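## Task

Take the label roll off the bookcase and set it in the top tray of the utility cart, then release it and back the robot away. The roll must stay there unsupported by the robot, and the robot must not topple or be left leaning.

## Robot and tools

ROBOT. A LinearBot: a base that can drive forward, sideways or turn in place, with weak wheel motors (2 N m), so contact stops trigger easily. A column about 1.75 m high carries a carriage that slides over 1.0 m of travel (lift_m). The two arm bases sit roughly 0.57 m + lift_m above the floor, and some carriage parts hang about 0.15 m under them. Left and right arms are identical: six joints plus a two-finger gripper. A hand reaches about 0.78 m from its shoulder but only about 0.38 m lower than its arm base. The hand is about 0.16 m long, 0.1 m wide, 0.14 m across when open. Parked joints 1 to 6 are 0, 0.05, 0.05, 1.45, 0, 0; parked, the robot measures about 0.95 m wide by 0.7 m long. Cameras: carriage_camera is fixed, facing ahead and tilted about 20 degrees down; left_wrist_camera and right_wrist_camera view beyond each hand's fingertips. All images are 672x504 pixels.

FRAMES. Base frame: origin on the floor below the base centre, x ahead, y to the left, z up. left_hand and right_hand give the point halfway between each hand's pads in this frame; quat_wxyz rotates base axes onto hand axes (hand z runs along the fingers, fingers open along hand y; an upright hand with joints 1, 5, 6 at 0 reads (1, 0, 0, 0)). These readings drift from truth, especially at long reach. base_odometry is relative to where the base stood at scene start and counts wheel rotation only, so slip shows as travel; heading grows to the left, range -3.142 to 3.142.

execute_actions. Argument "actions": a list with zero or one action. An action holds "base", "joints", or both; their motions begin together. "base" takes exactly one key, each a relative offset from the base position in the most recent state report: translate_m (metres, forward positive, -2 to 2), strafe_m (metres, left positive, -2 to 2), rotate_rad (radians, counter-clockwise positive, -6.3 to 6.3). "joints" is one flat map of absolute targets, one number per named joint; each arm has its own keys with a left_ or right_ prefix. lift_m: 0 to 1 m. joint1_rad: -2.617 to 3.054, swings the arm about vertical, 0 straight ahead, positive to the left. joint2_rad: 0 to 3.141, shoulder; 0 upper arm level pointing back, 1.57 vertical, 3.14 level pointing ahead. joint3_rad: 0 to 3.141, elbow; 0 folded, 3.14 straight. joint4_rad: -1.57 to 1.57, wrist pitch, positive lifts the fingertips. joint5_rad: -1.57 to 1.57, wrist yaw, positive swings fingertips to the RIGHT (opposite to joint1). joint6_rad: -2.094 to 2.094, roll about the finger axis, positive clockwise viewed from the forearm. gripper_m: 0 to 0.093 m pad gap. Done tolerances: lift 0.004, joints 1 to 3 about 0.02/0.055/0.055, joint4 0.04, joints 5 and 6 0.02, gripper 0.004. Arm joints move at up to 1.8 rad/s (1 to 3) and 2.7 rad/s (4 to 6); the lift at up to 0.3 m/s; one action runs at most 15 s. Keys you omit may keep pushing toward earlier targets. "cameras": a list of camera names or "all"; omitted or null means all, [] means none. An unknown key, unknown camera or out-of-range number rejects the whole call with no motion. An empty actions list just reports.

wait: seconds from 0 to 10; commands nothing, returns the same report. zoom_image: camera plus region [x0, y0, x1, y1] in pixels of that camera's latest full image, origin top-left, at most 504 by 504. read_manual: licence text only, no motion. finished_scene: scene number 1 or 2; ends it for good and reports success. Replying without any tool call ends all remaining scenes.

RESULTS. The pictures line lists cameras in image order. base_status and joint_status describe the last accepted action: done (for the base, wheels turned the commanded amount even if slipping; a tiny move may stop short yet say done), off_target (resting short, maybe still pushing; normal for a gripper holding something), contact_stop or time_out (target abandoned, holding where stopped), not_followed (after a "joint command not followed" line, often with "cause:"; a self-collision check blocked that arm's targets, which may be retried later; grippers still move), limit_stop_at_motor_heat. on_its_own covers uncommanded parts; "held at" is a held target, not a position. motor_effort is percent of maximum, positive toward larger joint values, bracket is the peak; readings carry fixed bias and noise. A lift effort that keeps dropping while lowering means the hand or load is resting on something. drive_wheels clearly higher at rest than after a free move means the base is still pressing. ARM HIT flags a hard self-hit. If any call stops, later motion calls in the same reply are skipped.

CAUTIONS. The robot can fall and never recover; risk grows with a high carriage, outstretched arms, loads, pulling, or abrupt stops; about 1.5 kg per hand with both arms forward can tip it. Only images reveal leaning. After a blocked drive, reverse about 0.2 m (or turn back), again if still pressed; that move may itself stop once for no reason. Never reverse into a table edge the column could strike. Arms have no contact stop and spring to targets when freed. Avoid hard arm-on-arm contact; a hard press ends the run. To untangle withheld arms, move one clear first, the other in a later action. Grip force is about 45 to 60 N per pad; 1 kg makes a level hand sag 10 to 17 cm. Motor heat: warning from 75 °C, arm halted 10 s at 90 °C, arm drops at 100 °C; stretched arms heat fast even empty. Loose objects may get brief outside pushes.

Each tool is called as name(argument=value, ...), one argument or row to a line, values as JSON.

## Session

execute_actions(
  actions=[],
)

Scene clock: 0.00 s.
base_odometry: x=+0.000 y=+0.000 heading=+0.000 (m, m, rad; odometry frame)
base_status: not commanded
joint_positions: lift_m=+0.299 left_joint1_rad=+0.000 left_joint2_rad=+0.027 left_joint3_rad=+0.047 left_joint4_rad=+1.485 left_joint5_rad=-0.032 left_joint6_rad=-0.042 left_gripper_m=+0.094 right_joint1_rad=+0.000 right_joint2_rad=+0.020 right_joint3_rad=+0.048 right_joint4_rad=+1.437 right_joint5_rad=-0.031 right_joint6_rad=+0.033 right_gripper_m=+0.094
joint_status: not commanded
motor_effort: lift_m=+22 drive_wheels=+3 (%)
left_hand: x=+0.2972 y=+0.3553 z=+1.2945 quat_wxyz=(+0.999, -0.017, +0.033, -0.020) (m; base frame)
right_hand: x=+0.3062 y=-0.3445 z=+1.2939 quat_wxyz=(+0.998, -0.014, +0.053, +0.017) (m; base frame)
pictures: carriage_camera, left_wrist_camera, right_wrist_camera
Images, in order (width x height): carriage_camera 672x504, left_wrist_camera 672x504, right_wrist_camera 672x504.

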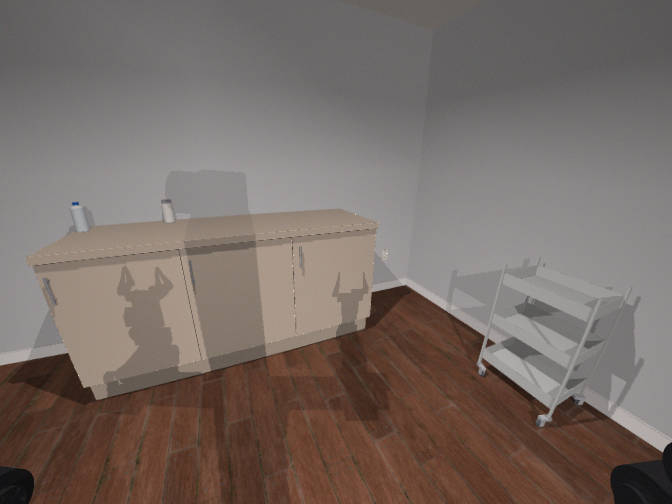

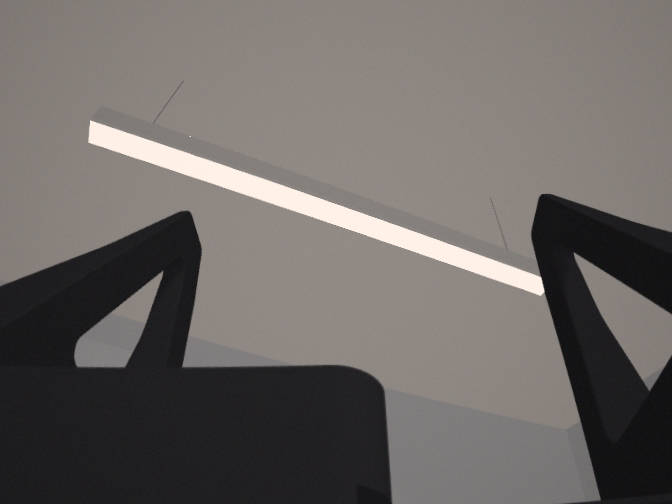

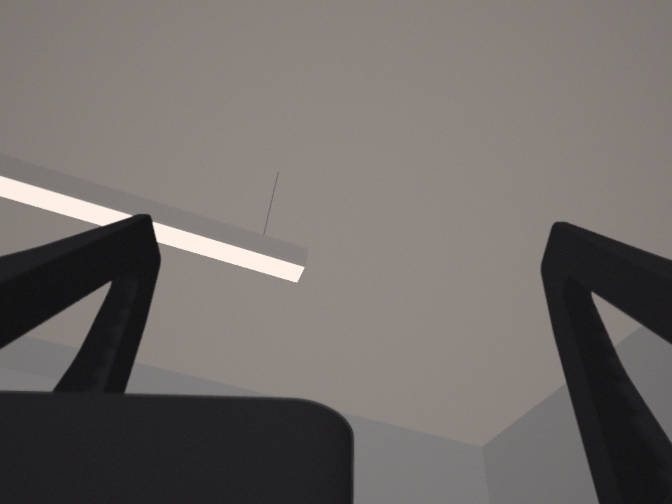

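execute_actions(
  actions=[
    {"base":{"rotate_rad":1.9}},
  ],
  cameras=["carriage_camera"],
)

Scene clock: 9.20 s.
base_odometry: x=+0.000 y=+0.000 heading=+1.899 (m, m, rad; odometry frame)
base_status: done
joint_positions: lift_m=+0.299 left_joint1_rad=+0.000 left_joint2_rad=+0.027 left_joint3_rad=+0.047 left_joint4_rad=+1.485 left_joint5_rad=-0.032 left_joint6_rad=-0.042 left_gripper_m=+0.094 right_joint1_rad=+0.000 right_joint2_rad=+0.020 right_joint3_rad=+0.048 right_joint4_rad=+1.435 right_joint5_rad=-0.031 right_joint6_rad=+0.033 right_gripper_m=+0.094
joint_status: not commanded
motor_effort: lift_m=+22(22) drive_wheels=+15(43) (%)
left_hand: x=+0.2972 y=+0.3553 z=+1.2945 quat_wxyz=(+0.999, -0.017, +0.033, -0.020) (m; base frame)
right_hand: x=+0.3067 y=-0.3445 z=+1.2939 quat_wxyz=(+0.998, -0.014, +0.054, +0.017) (m; base frame)
pictures: carriage_camera
Images, in order (width x height): carriage_camera 672x504.

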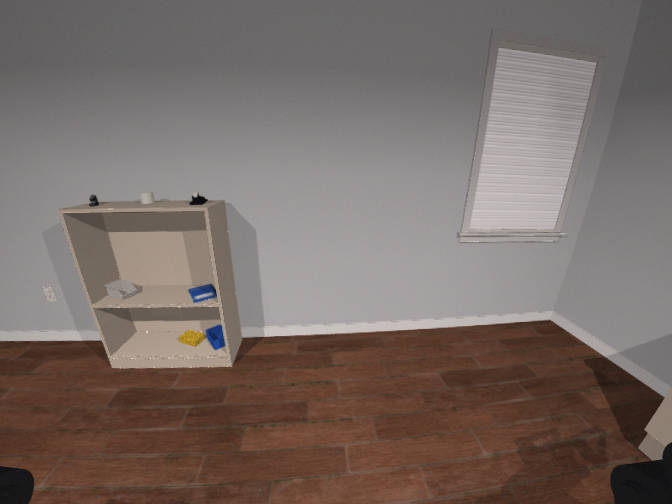

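zoom_image(
  camera="carriage_camera",
  region=[50, 170, 260, 380],
)

Region (50, 170, 260, 380) of carriage_camera's 672x504 image, scaled by 2.400, with more detail than that image has.

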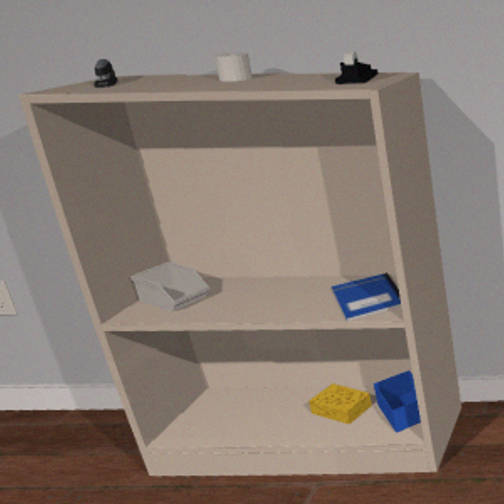

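execute_actions(
  actions=[
    {"base":{"rotate_rad":0.075},"joints":{"lift_m":0.62}},
  ],
  cameras=[],
)

execute_actions(
  actions=[
    {"base":{"strafe_m":0.68}},
  ],
  cameras=[],
)

execute_actions(
  actions=[
    {"base":{"translate_m":0.85}},
  ],
  cameras=["carriage_camera"],
)

Scene clock: 25.10 s.
base_odometry: x=+0.000 y=+0.000 heading=+1.972 (m, m, rad; odometry frame)
base_status: done
joint_positions: lift_m=+0.620 left_joint1_rad=+0.000 left_joint2_rad=+0.027 left_joint3_rad=+0.047 left_joint4_rad=+1.485 left_joint5_rad=-0.032 left_joint6_rad=-0.042 left_gripper_m=+0.094 right_joint1_rad=+0.000 right_joint2_rad=+0.020 right_joint3_rad=+0.048 right_joint4_rad=+1.436 right_joint5_rad=-0.031 right_joint6_rad=+0.033 right_gripper_m=+0.094
joint_status: all done
motor_effort: lift_m=+23(28) drive_wheels=+19(44) (%)
left_hand: x=+0.2972 y=+0.3553 z=+1.6149 quat_wxyz=(+0.999, -0.017, +0.033, -0.020) (m; base frame)
right_hand: x=+0.3065 y=-0.3445 z=+1.6142 quat_wxyz=(+0.998, -0.014, +0.053, +0.017) (m; base frame)
pictures: none
No camera images: the call's "cameras" was empty. Leave "cameras" out to get every camera's image.

Scene clock: 28.80 s.
base_odometry: x=-0.626 y=-0.266 heading=+1.973 (m, m, rad; odometry frame)
base_status: done
joint_positions: lift_m=+0.620 left_joint1_rad=+0.000 left_joint2_rad=+0.027 left_joint3_rad=+0.047 left_joint4_rad=+1.485 left_joint5_rad=-0.032 left_joint6_rad=-0.042 left_gripper_m=+0.094 right_joint1_rad=+0.000 right_joint2_rad=+0.020 right_joint3_rad=+0.048 right_joint4_rad=+1.436 right_joint5_rad=-0.031 right_joint6_rad=+0.033 right_gripper_m=+0.094
joint_status: not commanded
motor_effort: lift_m=+23(23) drive_wheels=-8(42) (%)
left_hand: x=+0.2972 y=+0.3553 z=+1.6149 quat_wxyz=(+0.999, -0.017, +0.033, -0.020) (m; base frame)
right_hand: x=+0.3065 y=-0.3445 z=+1.6142 quat_wxyz=(+0.998, -0.014, +0.053, +0.017) (m; base frame)
pictures: none
No camera images: the call's "cameras" was empty. Leave "cameras" out to get every camera's image.

Scene clock: 32.90 s.
base_odometry: x=-0.959 y=+0.515 heading=+1.974 (m, m, rad; odometry frame)
base_status: done
joint_positions: lift_m=+0.620 left_joint1_rad=+0.000 left_joint2_rad=+0.027 left_joint3_rad=+0.047 left_joint4_rad=+1.487 left_joint5_rad=-0.032 left_joint6_rad=-0.042 left_gripper_m=+0.094 right_joint1_rad=+0.000 right_joint2_rad=+0.020 right_joint3_rad=+0.048 right_joint4_rad=+1.437 right_joint5_rad=-0.031 right_joint6_rad=+0.033 right_gripper_m=+0.094
joint_status: not commanded
motor_effort: lift_m=+23(23) drive_wheels=-7(38) (%)
left_hand: x=+0.2968 y=+0.3553 z=+1.6149 quat_wxyz=(+0.999, -0.017, +0.032, -0.020) (m; base frame)
right_hand: x=+0.3063 y=-0.3445 z=+1.6142 quat_wxyz=(+0.998, -0.014, +0.053, +0.017) (m; base frame)
pictures: carriage_camera
Images, in order (width x height): carriage_camera 672x504.

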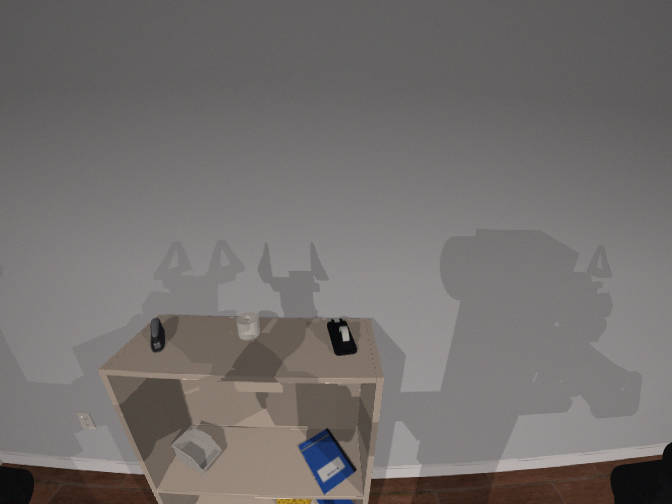

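execute_actions(
  actions=[
    {"base":{"strafe_m":-0.05},"joints":{"left_joint2_rad":1.65,"left_joint3_rad":1.65,"left_joint4_rad":-1.05,"left_joint5_rad":0,"left_joint6_rad":0,"lift_m":0.5}},
  ],
  cameras=[],
)

execute_actions(
  actions=[
    {"base":{"translate_m":0.12},"joints":{"lift_m":0.43}},
  ],
  cameras=["carriage_camera","left_wrist_camera"],
)

Scene clock: 43.33 s.
base_odometry: x=-0.913 y=+0.535 heading=+1.974 (m, m, rad; odometry frame)
base_status: done
joint_positions: lift_m=+0.500 left_joint1_rad=+0.000 left_joint2_rad=+1.649 left_joint3_rad=+1.626 left_joint4_rad=-1.040 left_joint5_rad=-0.007 left_joint6_rad=-0.005 left_gripper_m=+0.094 right_joint1_rad=+0.000 right_joint2_rad=+0.020 right_joint3_rad=+0.048 right_joint4_rad=+1.436 right_joint5_rad=-0.031 right_joint6_rad=+0.033 right_gripper_m=+0.094
joint_status: all done
motor_effort: lift_m=+19(20) drive_wheels=-3(38) (%)
left_hand: x=+0.6876 y=+0.3511 z=+1.2805 quat_wxyz=(+0.251, -0.003, +0.968, +0.003) (m; base frame)
right_hand: x=+0.3065 y=-0.3445 z=+1.4947 quat_wxyz=(+0.998, -0.014, +0.053, +0.017) (m; base frame)
pictures: none
No camera images: the call's "cameras" was empty. Leave "cameras" out to get every camera's image.

Scene clock: 45.00 s.
base_odometry: x=-0.960 y=+0.646 heading=+1.973 (m, m, rad; odometry frame)
base_status: done
joint_positions: lift_m=+0.430 left_joint1_rad=+0.000 left_joint2_rad=+1.648 left_joint3_rad=+1.639 left_joint4_rad=-1.048 left_joint5_rad=-0.006 left_joint6_rad=-0.005 left_gripper_m=+0.094 right_joint1_rad=+0.000 right_joint2_rad=+0.020 right_joint3_rad=+0.048 right_joint4_rad=+1.437 right_joint5_rad=-0.031 right_joint6_rad=+0.033 right_gripper_m=+0.094
joint_status: all done
motor_effort: lift_m=+20(20) drive_wheels=-7(36) (%)
left_hand: x=+0.6879 y=+0.3511 z=+1.2149 quat_wxyz=(+0.254, -0.003, +0.967, +0.003) (m; base frame)
right_hand: x=+0.3063 y=-0.3445 z=+1.4246 quat_wxyz=(+0.998, -0.014, +0.053, +0.017) (m; base frame)
pictures: carriage_camera, left_wrist_camera
Images, in order (width x height): carriage_camera 672x504, left_wrist_camera 672x504.

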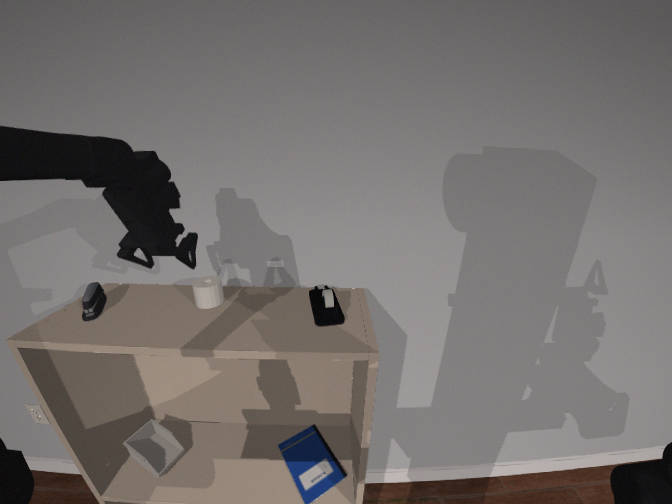

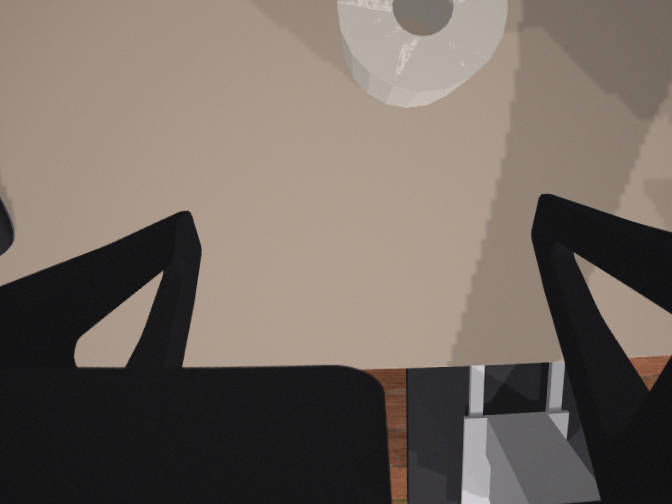

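execute_actions(
  actions=[
    {"base":{"strafe_m":-0.025},"joints":{"lift_m":0.335}},
  ],
  cameras=[],
)

execute_actions(
  actions=[
    {"base":{"translate_m":0.04}},
  ],
  cameras=["carriage_camera","left_wrist_camera"],
)

Scene clock: 51.77 s.
base_odometry: x=-0.937 y=+0.656 heading=+1.974 (m, m, rad; odometry frame)
base_status: done
joint_positions: lift_m=+0.335 left_joint1_rad=+0.000 left_joint2_rad=+1.650 left_joint3_rad=+1.639 left_joint4_rad=-1.048 left_joint5_rad=-0.005 left_joint6_rad=-0.005 left_gripper_m=+0.094 right_joint1_rad=+0.000 right_joint2_rad=+0.020 right_joint3_rad=+0.048 right_joint4_rad=+1.437 right_joint5_rad=-0.031 right_joint6_rad=+0.033 right_gripper_m=+0.094
joint_status: all done
motor_effort: lift_m=+20(21) drive_wheels=+5(34) (%)
left_hand: x=+0.6880 y=+0.3509 z=+1.1189 quat_wxyz=(+0.253, -0.003, +0.968, +0.002) (m; base frame)
right_hand: x=+0.3064 y=-0.3445 z=+1.3296 quat_wxyz=(+0.998, -0.014, +0.053, +0.017) (m; base frame)
pictures: none
No camera images: the call's "cameras" was empty. Leave "cameras" out to get every camera's image.

Scene clock: 52.97 s.
base_odometry: x=-0.953 y=+0.693 heading=+1.973 (m, m, rad; odometry frame)
base_status: done
joint_positions: lift_m=+0.335 left_joint1_rad=+0.000 left_joint2_rad=+1.650 left_joint3_rad=+1.639 left_joint4_rad=-1.048 left_joint5_rad=-0.005 left_joint6_rad=-0.005 left_gripper_m=+0.094 right_joint1_rad=+0.000 right_joint2_rad=+0.020 right_joint3_rad=+0.048 right_joint4_rad=+1.437 right_joint5_rad=-0.031 right_joint6_rad=+0.033 right_gripper_m=+0.094
joint_status: not commanded
motor_effort: lift_m=+20(20) drive_wheels=-7(31) (%)
left_hand: x=+0.6880 y=+0.3509 z=+1.1189 quat_wxyz=(+0.253, -0.003, +0.968, +0.002) (m; base frame)
right_hand: x=+0.3064 y=-0.3445 z=+1.3296 quat_wxyz=(+0.998, -0.014, +0.053, +0.017) (m; base frame)
pictures: carriage_camera, left_wrist_camera
Images, in order (width x height): carriage_camera 672x504, left_wrist_camera 672x504.

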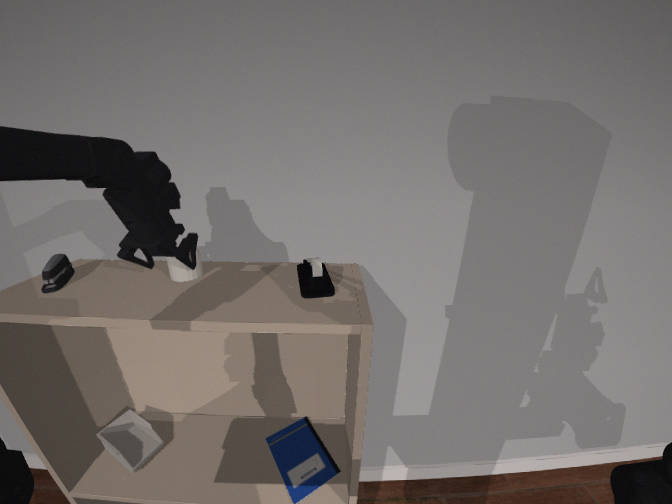

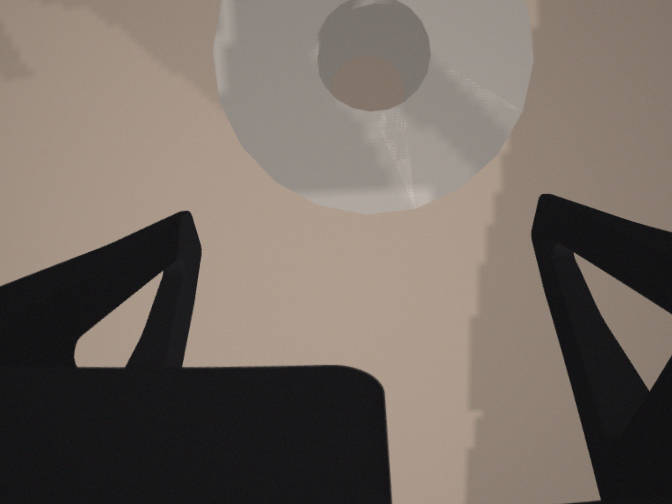

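execute_actions(
  actions=[
    {"base":{"translate_m":0.043},"joints":{"lift_m":0.326}},
  ],
  cameras=["carriage_camera","left_wrist_camera"],
)

Scene clock: 59.57 s.
base_odometry: x=-0.970 y=+0.732 heading=+1.973 (m, m, rad; odometry frame)
base_status: done
joint_positions: lift_m=+0.326 left_joint1_rad=+0.000 left_joint2_rad=+1.650 left_joint3_rad=+1.639 left_joint4_rad=-1.051 left_joint5_rad=-0.005 left_joint6_rad=-0.005 left_gripper_m=+0.094 right_joint1_rad=+0.000 right_joint2_rad=+0.020 right_joint3_rad=+0.048 right_joint4_rad=+1.438 right_joint5_rad=-0.031 right_joint6_rad=+0.033 right_gripper_m=+0.094
joint_status: all done
motor_effort: lift_m=+20(19) drive_wheels=-5(46) (%)
left_hand: x=+0.6874 y=+0.3509 z=+1.1096 quat_wxyz=(+0.251, -0.003, +0.968, +0.002) (m; base frame)
right_hand: x=+0.3061 y=-0.3445 z=+1.3207 quat_wxyz=(+0.998, -0.014, +0.053, +0.017) (m; base frame)
pictures: carriage_camera, left_wrist_camera
Images, in order (width x height): carriage_camera 672x504, left_wrist_camera 672x504.

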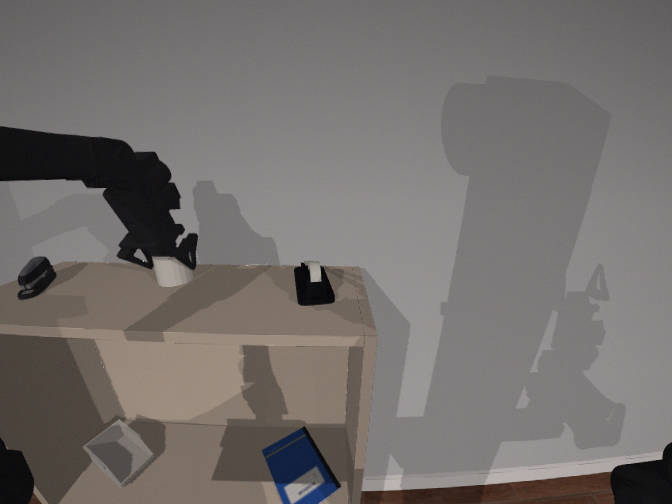

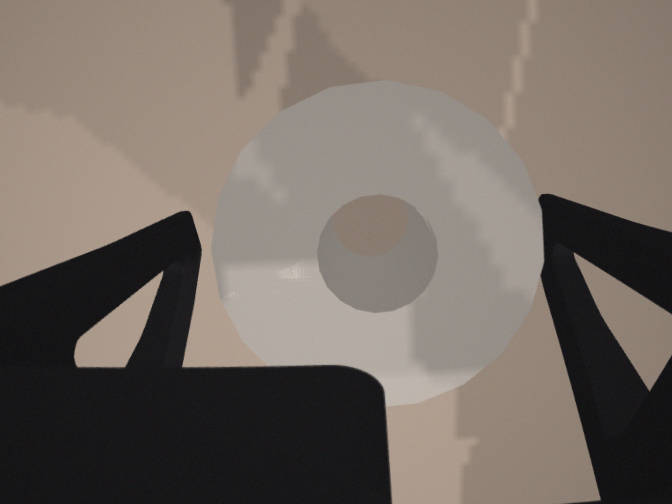

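Good; close.

execute_actions(
  actions=[
    {"joints":{"left_gripper_m":0.055}},
  ],
  cameras=[],
)

execute_actions(
  actions=[
    {"joints":{"lift_m":0.37}},
  ],
  cameras=["carriage_camera","left_wrist_camera"],
)

Scene clock: 61.73 s.
base_odometry: x=-0.970 y=+0.732 heading=+1.973 (m, m, rad; odometry frame)
base_status: not commanded
joint_positions: lift_m=+0.326 left_joint1_rad=+0.000 left_joint2_rad=+1.650 left_joint3_rad=+1.639 left_joint4_rad=-1.051 left_joint5_rad=-0.004 left_joint6_rad=-0.004 left_gripper_m=+0.068 right_joint1_rad=+0.000 right_joint2_rad=+0.020 right_joint3_rad=+0.048 right_joint4_rad=+1.438 right_joint5_rad=-0.031 right_joint6_rad=+0.033 right_gripper_m=+0.094
joint_status: left_gripper_m off_target (ended at +0.068, target +0.055)
motor_effort: lift_m=+20(20) drive_wheels=-5(5) (%)
left_hand: x=+0.6874 y=+0.3506 z=+1.1096 quat_wxyz=(+0.251, -0.003, +0.968, +0.001) (m; base frame)
right_hand: x=+0.3061 y=-0.3445 z=+1.3207 quat_wxyz=(+0.998, -0.014, +0.053, +0.017) (m; base frame)
pictures: none
No camera images: the call's "cameras" was empty. Leave "cameras" out to get every camera's image.

Scene clock: 62.43 s.
base_odometry: x=-0.970 y=+0.732 heading=+1.973 (m, m, rad; odometry frame)
base_status: not commanded
joint_positions: lift_m=+0.370 left_joint1_rad=+0.000 left_joint2_rad=+1.655 left_joint3_rad=+1.639 left_joint4_rad=-1.061 left_joint5_rad=-0.003 left_joint6_rad=-0.004 left_gripper_m=+0.068 right_joint1_rad=+0.000 right_joint2_rad=+0.020 right_joint3_rad=+0.048 right_joint4_rad=+1.437 right_joint5_rad=-0.031 right_joint6_rad=+0.033 right_gripper_m=+0.094
joint_status: all done
motor_effort: lift_m=+24(29) drive_wheels=-5(6) (%)
left_hand: x=+0.6859 y=+0.3505 z=+1.1501 quat_wxyz=(+0.244, -0.003, +0.970, +0.001) (m; base frame)
right_hand: x=+0.3062 y=-0.3445 z=+1.3642 quat_wxyz=(+0.998, -0.014, +0.053, +0.017) (m; base frame)
pictures: carriage_camera, left_wrist_camera
Images, in order (width x height): carriage_camera 672x504, left_wrist_camera 672x504.

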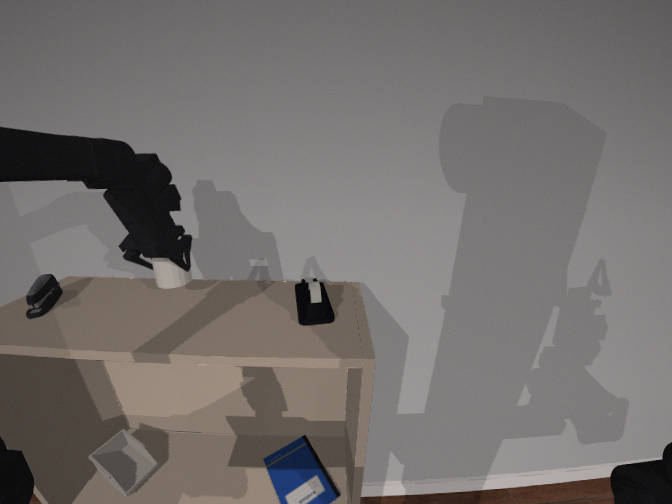

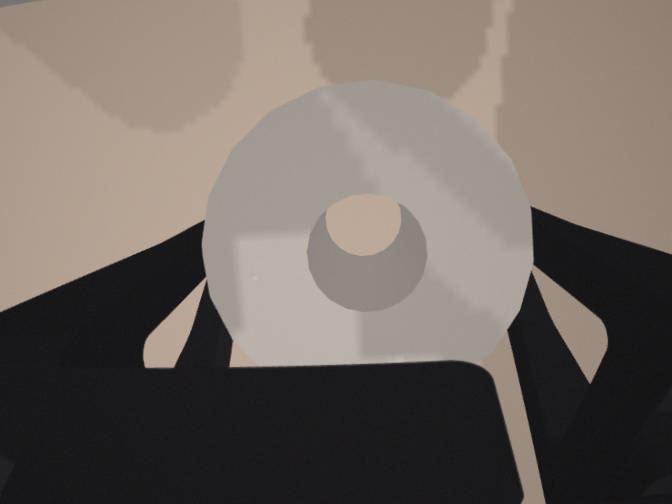

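execute_actions(
  actions=[
    {"base":{"translate_m":-0.5}},
  ],
  cameras=[],
)

execute_actions(
  actions=[
    {"base":{"rotate_rad":-2.72},"joints":{"lift_m":0.25}},
  ],
  cameras=["carriage_camera"],
)

Scene clock: 71.20 s.
base_odometry: x=-0.774 y=+0.272 heading=+1.972 (m, m, rad; odometry frame)
base_status: done
joint_positions: lift_m=+0.370 left_joint1_rad=+0.000 left_joint2_rad=+1.655 left_joint3_rad=+1.639 left_joint4_rad=-1.061 left_joint5_rad=-0.003 left_joint6_rad=-0.004 left_gripper_m=+0.068 right_joint1_rad=+0.000 right_joint2_rad=+0.020 right_joint3_rad=+0.048 right_joint4_rad=+1.436 right_joint5_rad=-0.031 right_joint6_rad=+0.033 right_gripper_m=+0.094
joint_status: not commanded
motor_effort: lift_m=+24(24) drive_wheels=-4(47) (%)
left_hand: x=+0.6859 y=+0.3505 z=+1.1501 quat_wxyz=(+0.244, -0.003, +0.970, +0.001) (m; base frame)
right_hand: x=+0.3065 y=-0.3445 z=+1.3641 quat_wxyz=(+0.998, -0.014, +0.053, +0.017) (m; base frame)
pictures: none
No camera images: the call's "cameras" was empty. Leave "cameras" out to get every camera's image.

Scene clock: 75.30 s.
base_odometry: x=-0.774 y=+0.273 heading=-0.746 (m, m, rad; odometry frame)
base_status: done
joint_positions: lift_m=+0.250 left_joint1_rad=+0.000 left_joint2_rad=+1.658 left_joint3_rad=+1.639 left_joint4_rad=-1.057 left_joint5_rad=-0.003 left_joint6_rad=-0.004 left_gripper_m=+0.069 right_joint1_rad=+0.000 right_joint2_rad=+0.020 right_joint3_rad=+0.048 right_joint4_rad=+1.434 right_joint5_rad=-0.031 right_joint6_rad=+0.033 right_gripper_m=+0.094
joint_status: all done
motor_effort: lift_m=+20(20) drive_wheels=+15(48) (%)
left_hand: x=+0.6869 y=+0.3505 z=+1.0299 quat_wxyz=(+0.245, -0.003, +0.970, +0.001) (m; base frame)
right_hand: x=+0.3071 y=-0.3445 z=+1.2445 quat_wxyz=(+0.998, -0.014, +0.055, +0.017) (m; base frame)
pictures: carriage_camera
Images, in order (width x height): carriage_camera 672x504.

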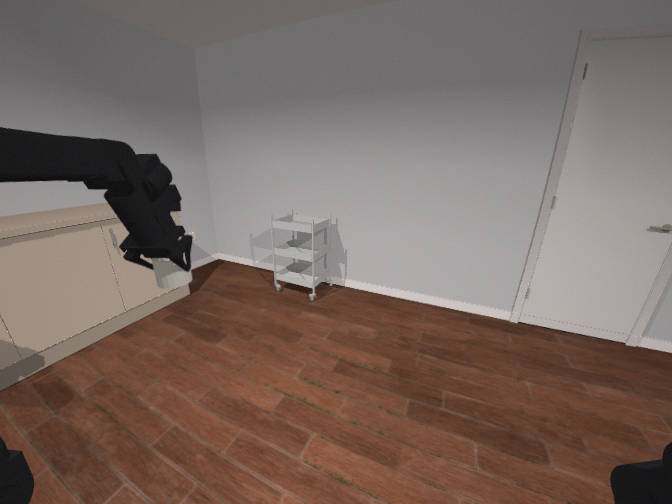

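execute_actions(
  actions=[
    {"base":{"translate_m":1.5},"joints":{"lift_m":0.3,"left_joint2_rad":1.9,"left_joint3_rad":1.2,"left_joint4_rad":-0.35}},
  ],
  cameras=["carriage_camera","left_wrist_camera"],
)

Scene clock: 84.80 s.
base_odometry: x=+0.326 y=-0.748 heading=-0.747 (m, m, rad; odometry frame)
base_status: done
joint_positions: lift_m=+0.300 left_joint1_rad=+0.000 left_joint2_rad=+1.918 left_joint3_rad=+1.198 left_joint4_rad=-0.376 left_joint5_rad=-0.003 left_joint6_rad=-0.004 left_gripper_m=+0.069 right_joint1_rad=+0.000 right_joint2_rad=+0.020 right_joint3_rad=+0.048 right_joint4_rad=+1.436 right_joint5_rad=-0.031 right_joint6_rad=+0.033 right_gripper_m=+0.094
joint_status: all done
motor_effort: lift_m=+24(29) drive_wheels=-10(46) (%)
left_hand: x=+0.7273 y=+0.3505 z=+0.8910 quat_wxyz=(+0.235, -0.003, +0.972, +0.001) (m; base frame)
right_hand: x=+0.3065 y=-0.3445 z=+1.2941 quat_wxyz=(+0.998, -0.014, +0.053, +0.017) (m; base frame)
pictures: carriage_camera, left_wrist_camera
Images, in order (width x height): carriage_camera 672x504, left_wrist_camera 672x504.

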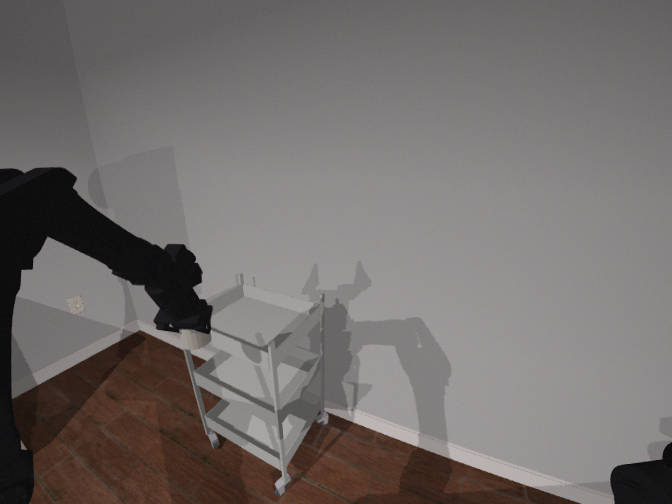

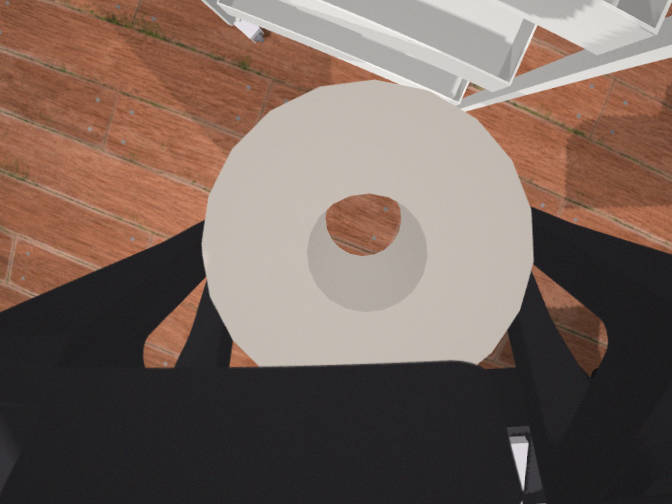

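execute_actions(
  actions=[
    {"base":{"translate_m":0.3},"joints":{"lift_m":0.26}},
  ],
  cameras=["carriage_camera","left_wrist_camera"],
)

Scene clock: 94.90 s.
base_odometry: x=+0.546 y=-0.952 heading=-0.748 (m, m, rad; odometry frame)
base_status: done
joint_positions: lift_m=+0.260 left_joint1_rad=+0.000 left_joint2_rad=+1.912 left_joint3_rad=+1.198 left_joint4_rad=-0.374 left_joint5_rad=-0.001 left_joint6_rad=-0.004 left_gripper_m=+0.069 right_joint1_rad=+0.000 right_joint2_rad=+0.020 right_joint3_rad=+0.048 right_joint4_rad=+1.438 right_joint5_rad=-0.031 right_joint6_rad=+0.033 right_gripper_m=+0.094
joint_status: all done
motor_effort: lift_m=+21(20) drive_wheels=-9(43) (%)
left_hand: x=+0.7283 y=+0.3502 z=+0.8541 quat_wxyz=(+0.239, -0.003, +0.971, +0.000) (m; base frame)
right_hand: x=+0.3060 y=-0.3445 z=+1.2546 quat_wxyz=(+0.998, -0.014, +0.052, +0.017) (m; base frame)
pictures: carriage_camera, left_wrist_camera
Images, in order (width x height): carriage_camera 672x504, left_wrist_camera 672x504.

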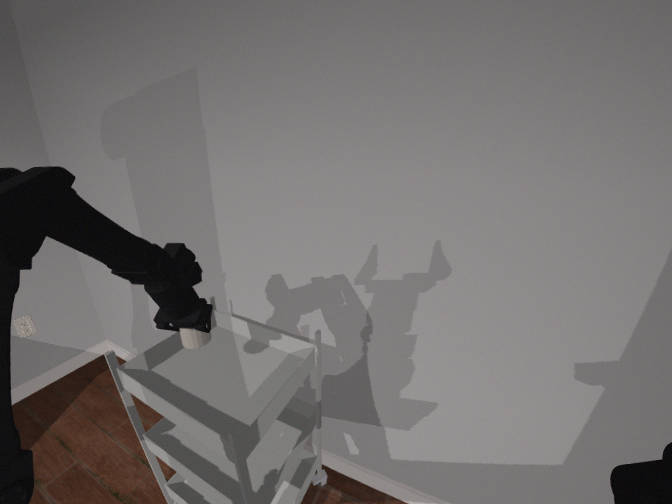

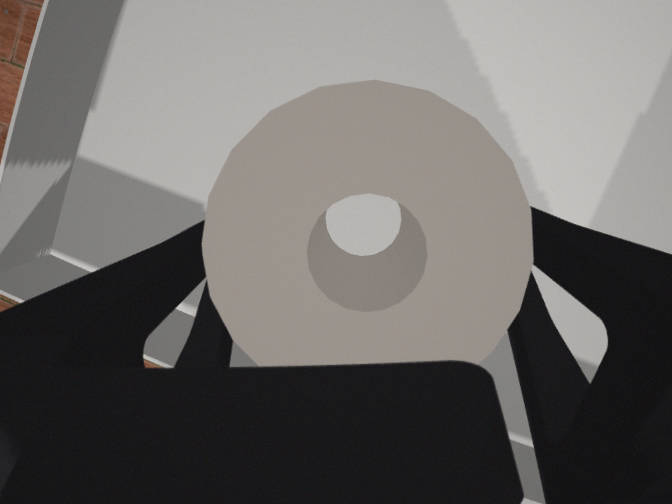

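execute_actions(
  actions=[
    {"base":{"translate_m":0.05},"joints":{"lift_m":0.17}},
  ],
  cameras=["carriage_camera","left_wrist_camera"],
)

Scene clock: 99.37 s.
base_odometry: x=+0.582 y=-0.986 heading=-0.749 (m, m, rad; odometry frame)
base_status: done
joint_positions: lift_m=+0.170 left_joint1_rad=+0.000 left_joint2_rad=+1.911 left_joint3_rad=+1.198 left_joint4_rad=-0.371 left_joint5_rad=-0.001 left_joint6_rad=-0.004 left_gripper_m=+0.069 right_joint1_rad=+0.000 right_joint2_rad=+0.020 right_joint3_rad=+0.048 right_joint4_rad=+1.438 right_joint5_rad=-0.031 right_joint6_rad=+0.033 right_gripper_m=+0.094
joint_status: all done
motor_effort: lift_m=+20(21) drive_wheels=-8(43) (%)
left_hand: x=+0.7290 y=+0.3502 z=+0.7647 quat_wxyz=(+0.241, -0.002, +0.971, +0.000) (m; base frame)
right_hand: x=+0.3061 y=-0.3445 z=+1.1647 quat_wxyz=(+0.998, -0.014, +0.053, +0.017) (m; base frame)
pictures: carriage_camera, left_wrist_camera
Images, in order (width x height): carriage_camera 672x504, left_wrist_camera 672x504.

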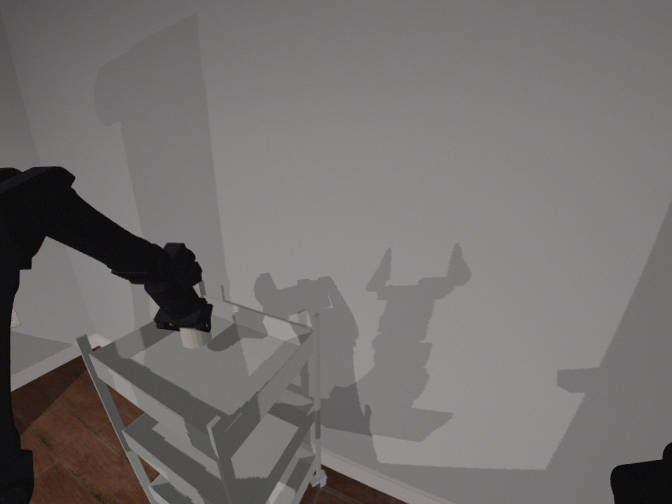

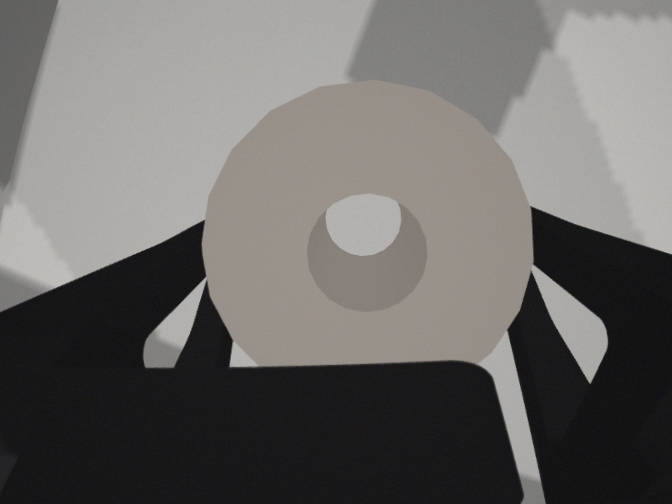

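execute_actions(
  actions=[
    {"joints":{"lift_m":0.13}},
  ],
  cameras=["carriage_camera"],
)

zoom_image(
  camera="carriage_camera",
  region=[100, 260, 300, 410],
)

Scene clock: 103.67 s.
base_odometry: x=+0.582 y=-0.986 heading=-0.749 (m, m, rad; odometry frame)
base_status: not commanded
joint_positions: lift_m=+0.130 left_joint1_rad=+0.000 left_joint2_rad=+1.913 left_joint3_rad=+1.198 left_joint4_rad=-0.370 left_joint5_rad=-0.001 left_joint6_rad=-0.004 left_gripper_m=+0.069 right_joint1_rad=+0.000 right_joint2_rad=+0.020 right_joint3_rad=+0.048 right_joint4_rad=+1.437 right_joint5_rad=-0.031 right_joint6_rad=+0.033 right_gripper_m=+0.094
joint_status: all done
motor_effort: lift_m=+20(22) drive_wheels=-8(9) (%)
left_hand: x=+0.7290 y=+0.3502 z=+0.7239 quat_wxyz=(+0.240, -0.002, +0.971, +0.000) (m; base frame)
right_hand: x=+0.3062 y=-0.3445 z=+1.1246 quat_wxyz=(+0.998, -0.014, +0.053, +0.017) (m; base frame)
pictures: carriage_camera
Images, in order (width x height): carriage_camera 672x504.

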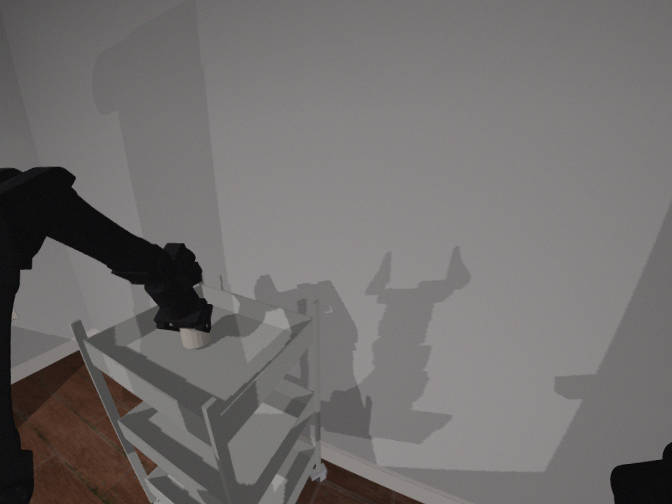

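Region (100, 260, 300, 410) of carriage_camera's 672x504 image, scaled by 2.520, with more detail than that image has; it fills the top 378 rows of this view, and the rest is white.

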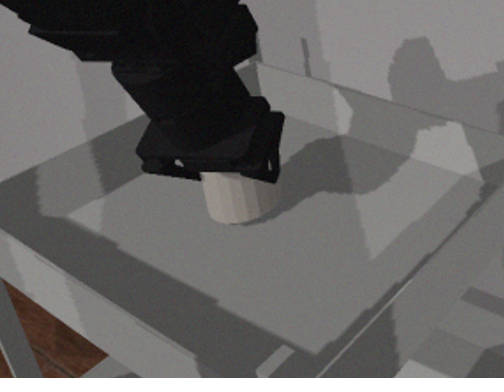

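Almost touching.

execute_actions(
  actions=[
    {"joints":{"lift_m":0.118}},
  ],
  cameras=[],
)

Scene clock: 105.73 s.
base_odometry: x=+0.582 y=-0.986 heading=-0.749 (m, m, rad; odometry frame)
base_status: not commanded
joint_positions: lift_m=+0.118 left_joint1_rad=+0.000 left_joint2_rad=+1.909 left_joint3_rad=+1.198 left_joint4_rad=-0.364 left_joint5_rad=-0.001 left_joint6_rad=-0.004 left_gripper_m=+0.069 right_joint1_rad=+0.000 right_joint2_rad=+0.020 right_joint3_rad=+0.048 right_joint4_rad=+1.437 right_joint5_rad=-0.031 right_joint6_rad=+0.033 right_gripper_m=+0.094
joint_status: all done
motor_effort: lift_m=+19(20) drive_wheels=-7(9) (%)
left_hand: x=+0.7306 y=+0.3502 z=+0.7146 quat_wxyz=(+0.245, -0.002, +0.969, +0.000) (m; base frame)
right_hand: x=+0.3062 y=-0.3445 z=+1.1127 quat_wxyz=(+0.998, -0.014, +0.053, +0.017) (m; base frame)
pictures: none
No camera images: the call's "cameras" was empty. Leave "cameras" out to get every camera's image.

execute_actions(
  actions=[
    {"joints":{"left_gripper_m":0.093}},
  ],
  cameras=[],
)

execute_actions(
  actions=[
    {"joints":{"lift_m":0.26}},
  ],
  cameras=["left_wrist_camera"],
)

execute_actions(
  actions=[
    {"base":{"translate_m":-0.5},"joints":{"left_joint2_rad":0.05,"left_joint3_rad":0.05,"left_joint4_rad":1.45}},
  ],
  cameras=["carriage_camera"],
)

Scene clock: 109.97 s.
base_odometry: x=+0.582 y=-0.986 heading=-0.749 (m, m, rad; odometry frame)
base_status: not commanded
joint_positions: lift_m=+0.118 left_joint1_rad=+0.000 left_joint2_rad=+1.909 left_joint3_rad=+1.198 left_joint4_rad=-0.363 left_joint5_rad=-0.001 left_joint6_rad=-0.004 left_gripper_m=+0.093 right_joint1_rad=+0.000 right_joint2_rad=+0.020 right_joint3_rad=+0.048 right_joint4_rad=+1.437 right_joint5_rad=-0.031 right_joint6_rad=+0.033 right_gripper_m=+0.094
joint_status: all done
motor_effort: lift_m=+19(19) drive_wheels=-7(7) (%)
left_hand: x=+0.7310 y=+0.3502 z=+0.7149 quat_wxyz=(+0.246, -0.002, +0.969, +0.000) (m; base frame)
right_hand: x=+0.3062 y=-0.3445 z=+1.1127 quat_wxyz=(+0.998, -0.014, +0.053, +0.017) (m; base frame)
pictures: none
No camera images: the call's "cameras" was empty. Leave "cameras" out to get every camera's image.

Scene clock: 111.07 s.
base_odometry: x=+0.582 y=-0.986 heading=-0.749 (m, m, rad; odometry frame)
base_status: not commanded
joint_positions: lift_m=+0.260 left_joint1_rad=+0.000 left_joint2_rad=+1.900 left_joint3_rad=+1.198 left_joint4_rad=-0.354 left_joint5_rad=-0.001 left_joint6_rad=-0.004 left_gripper_m=+0.093 right_joint1_rad=+0.000 right_joint2_rad=+0.020 right_joint3_rad=+0.048 right_joint4_rad=+1.437 right_joint5_rad=-0.031 right_joint6_rad=+0.033 right_gripper_m=+0.094
joint_status: all done
motor_effort: lift_m=+24(29) drive_wheels=-6(7) (%)
left_hand: x=+0.7336 y=+0.3502 z=+0.8612 quat_wxyz=(+0.255, -0.002, +0.967, +0.000) (m; base frame)
right_hand: x=+0.3063 y=-0.3445 z=+1.2542 quat_wxyz=(+0.998, -0.014, +0.053, +0.017) (m; base frame)
pictures: left_wrist_camera
Images, in order (width x height): left_wrist_camera 672x504.

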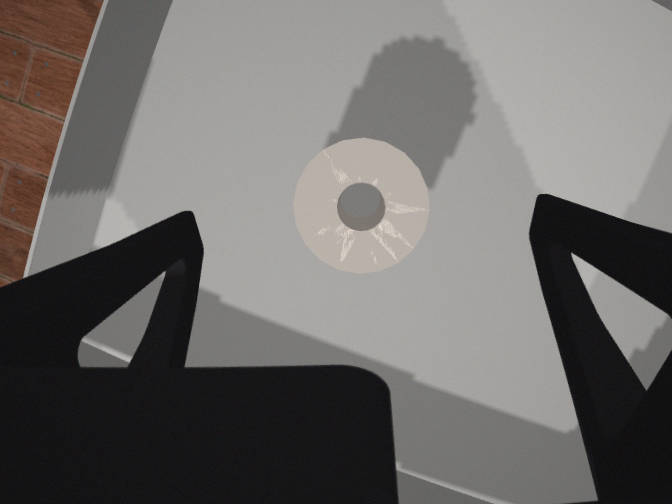

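Scene clock: 114.30 s.
base_odometry: x=+0.216 y=-0.645 heading=-0.750 (m, m, rad; odometry frame)
base_status: done
joint_positions: lift_m=+0.260 left_joint1_rad=+0.000 left_joint2_rad=+0.055 left_joint3_rad=+0.071 left_joint4_rad=+1.454 left_joint5_rad=-0.001 left_joint6_rad=-0.004 left_gripper_m=+0.093 right_joint1_rad=+0.000 right_joint2_rad=+0.020 right_joint3_rad=+0.048 right_joint4_rad=+1.436 right_joint5_rad=-0.031 right_joint6_rad=+0.033 right_gripper_m=+0.094
joint_status: all done
motor_effort: lift_m=+24(24) drive_wheels=-9(46) (%)
left_hand: x=+0.3061 y=+0.3500 z=+1.2608 quat_wxyz=(+0.999, -0.001, +0.050, -0.002) (m; base frame)
right_hand: x=+0.3065 y=-0.3445 z=+1.2542 quat_wxyz=(+0.998, -0.014, +0.053, +0.017) (m; base frame)
pictures: carriage_camera
Images, in order (width x height): carriage_camera 672x504.

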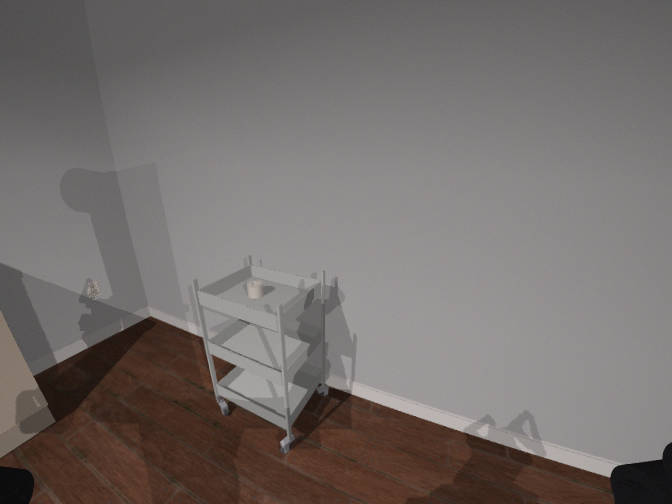

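finished_scene(
  scene=1,
)

The scene is finished: the task was done.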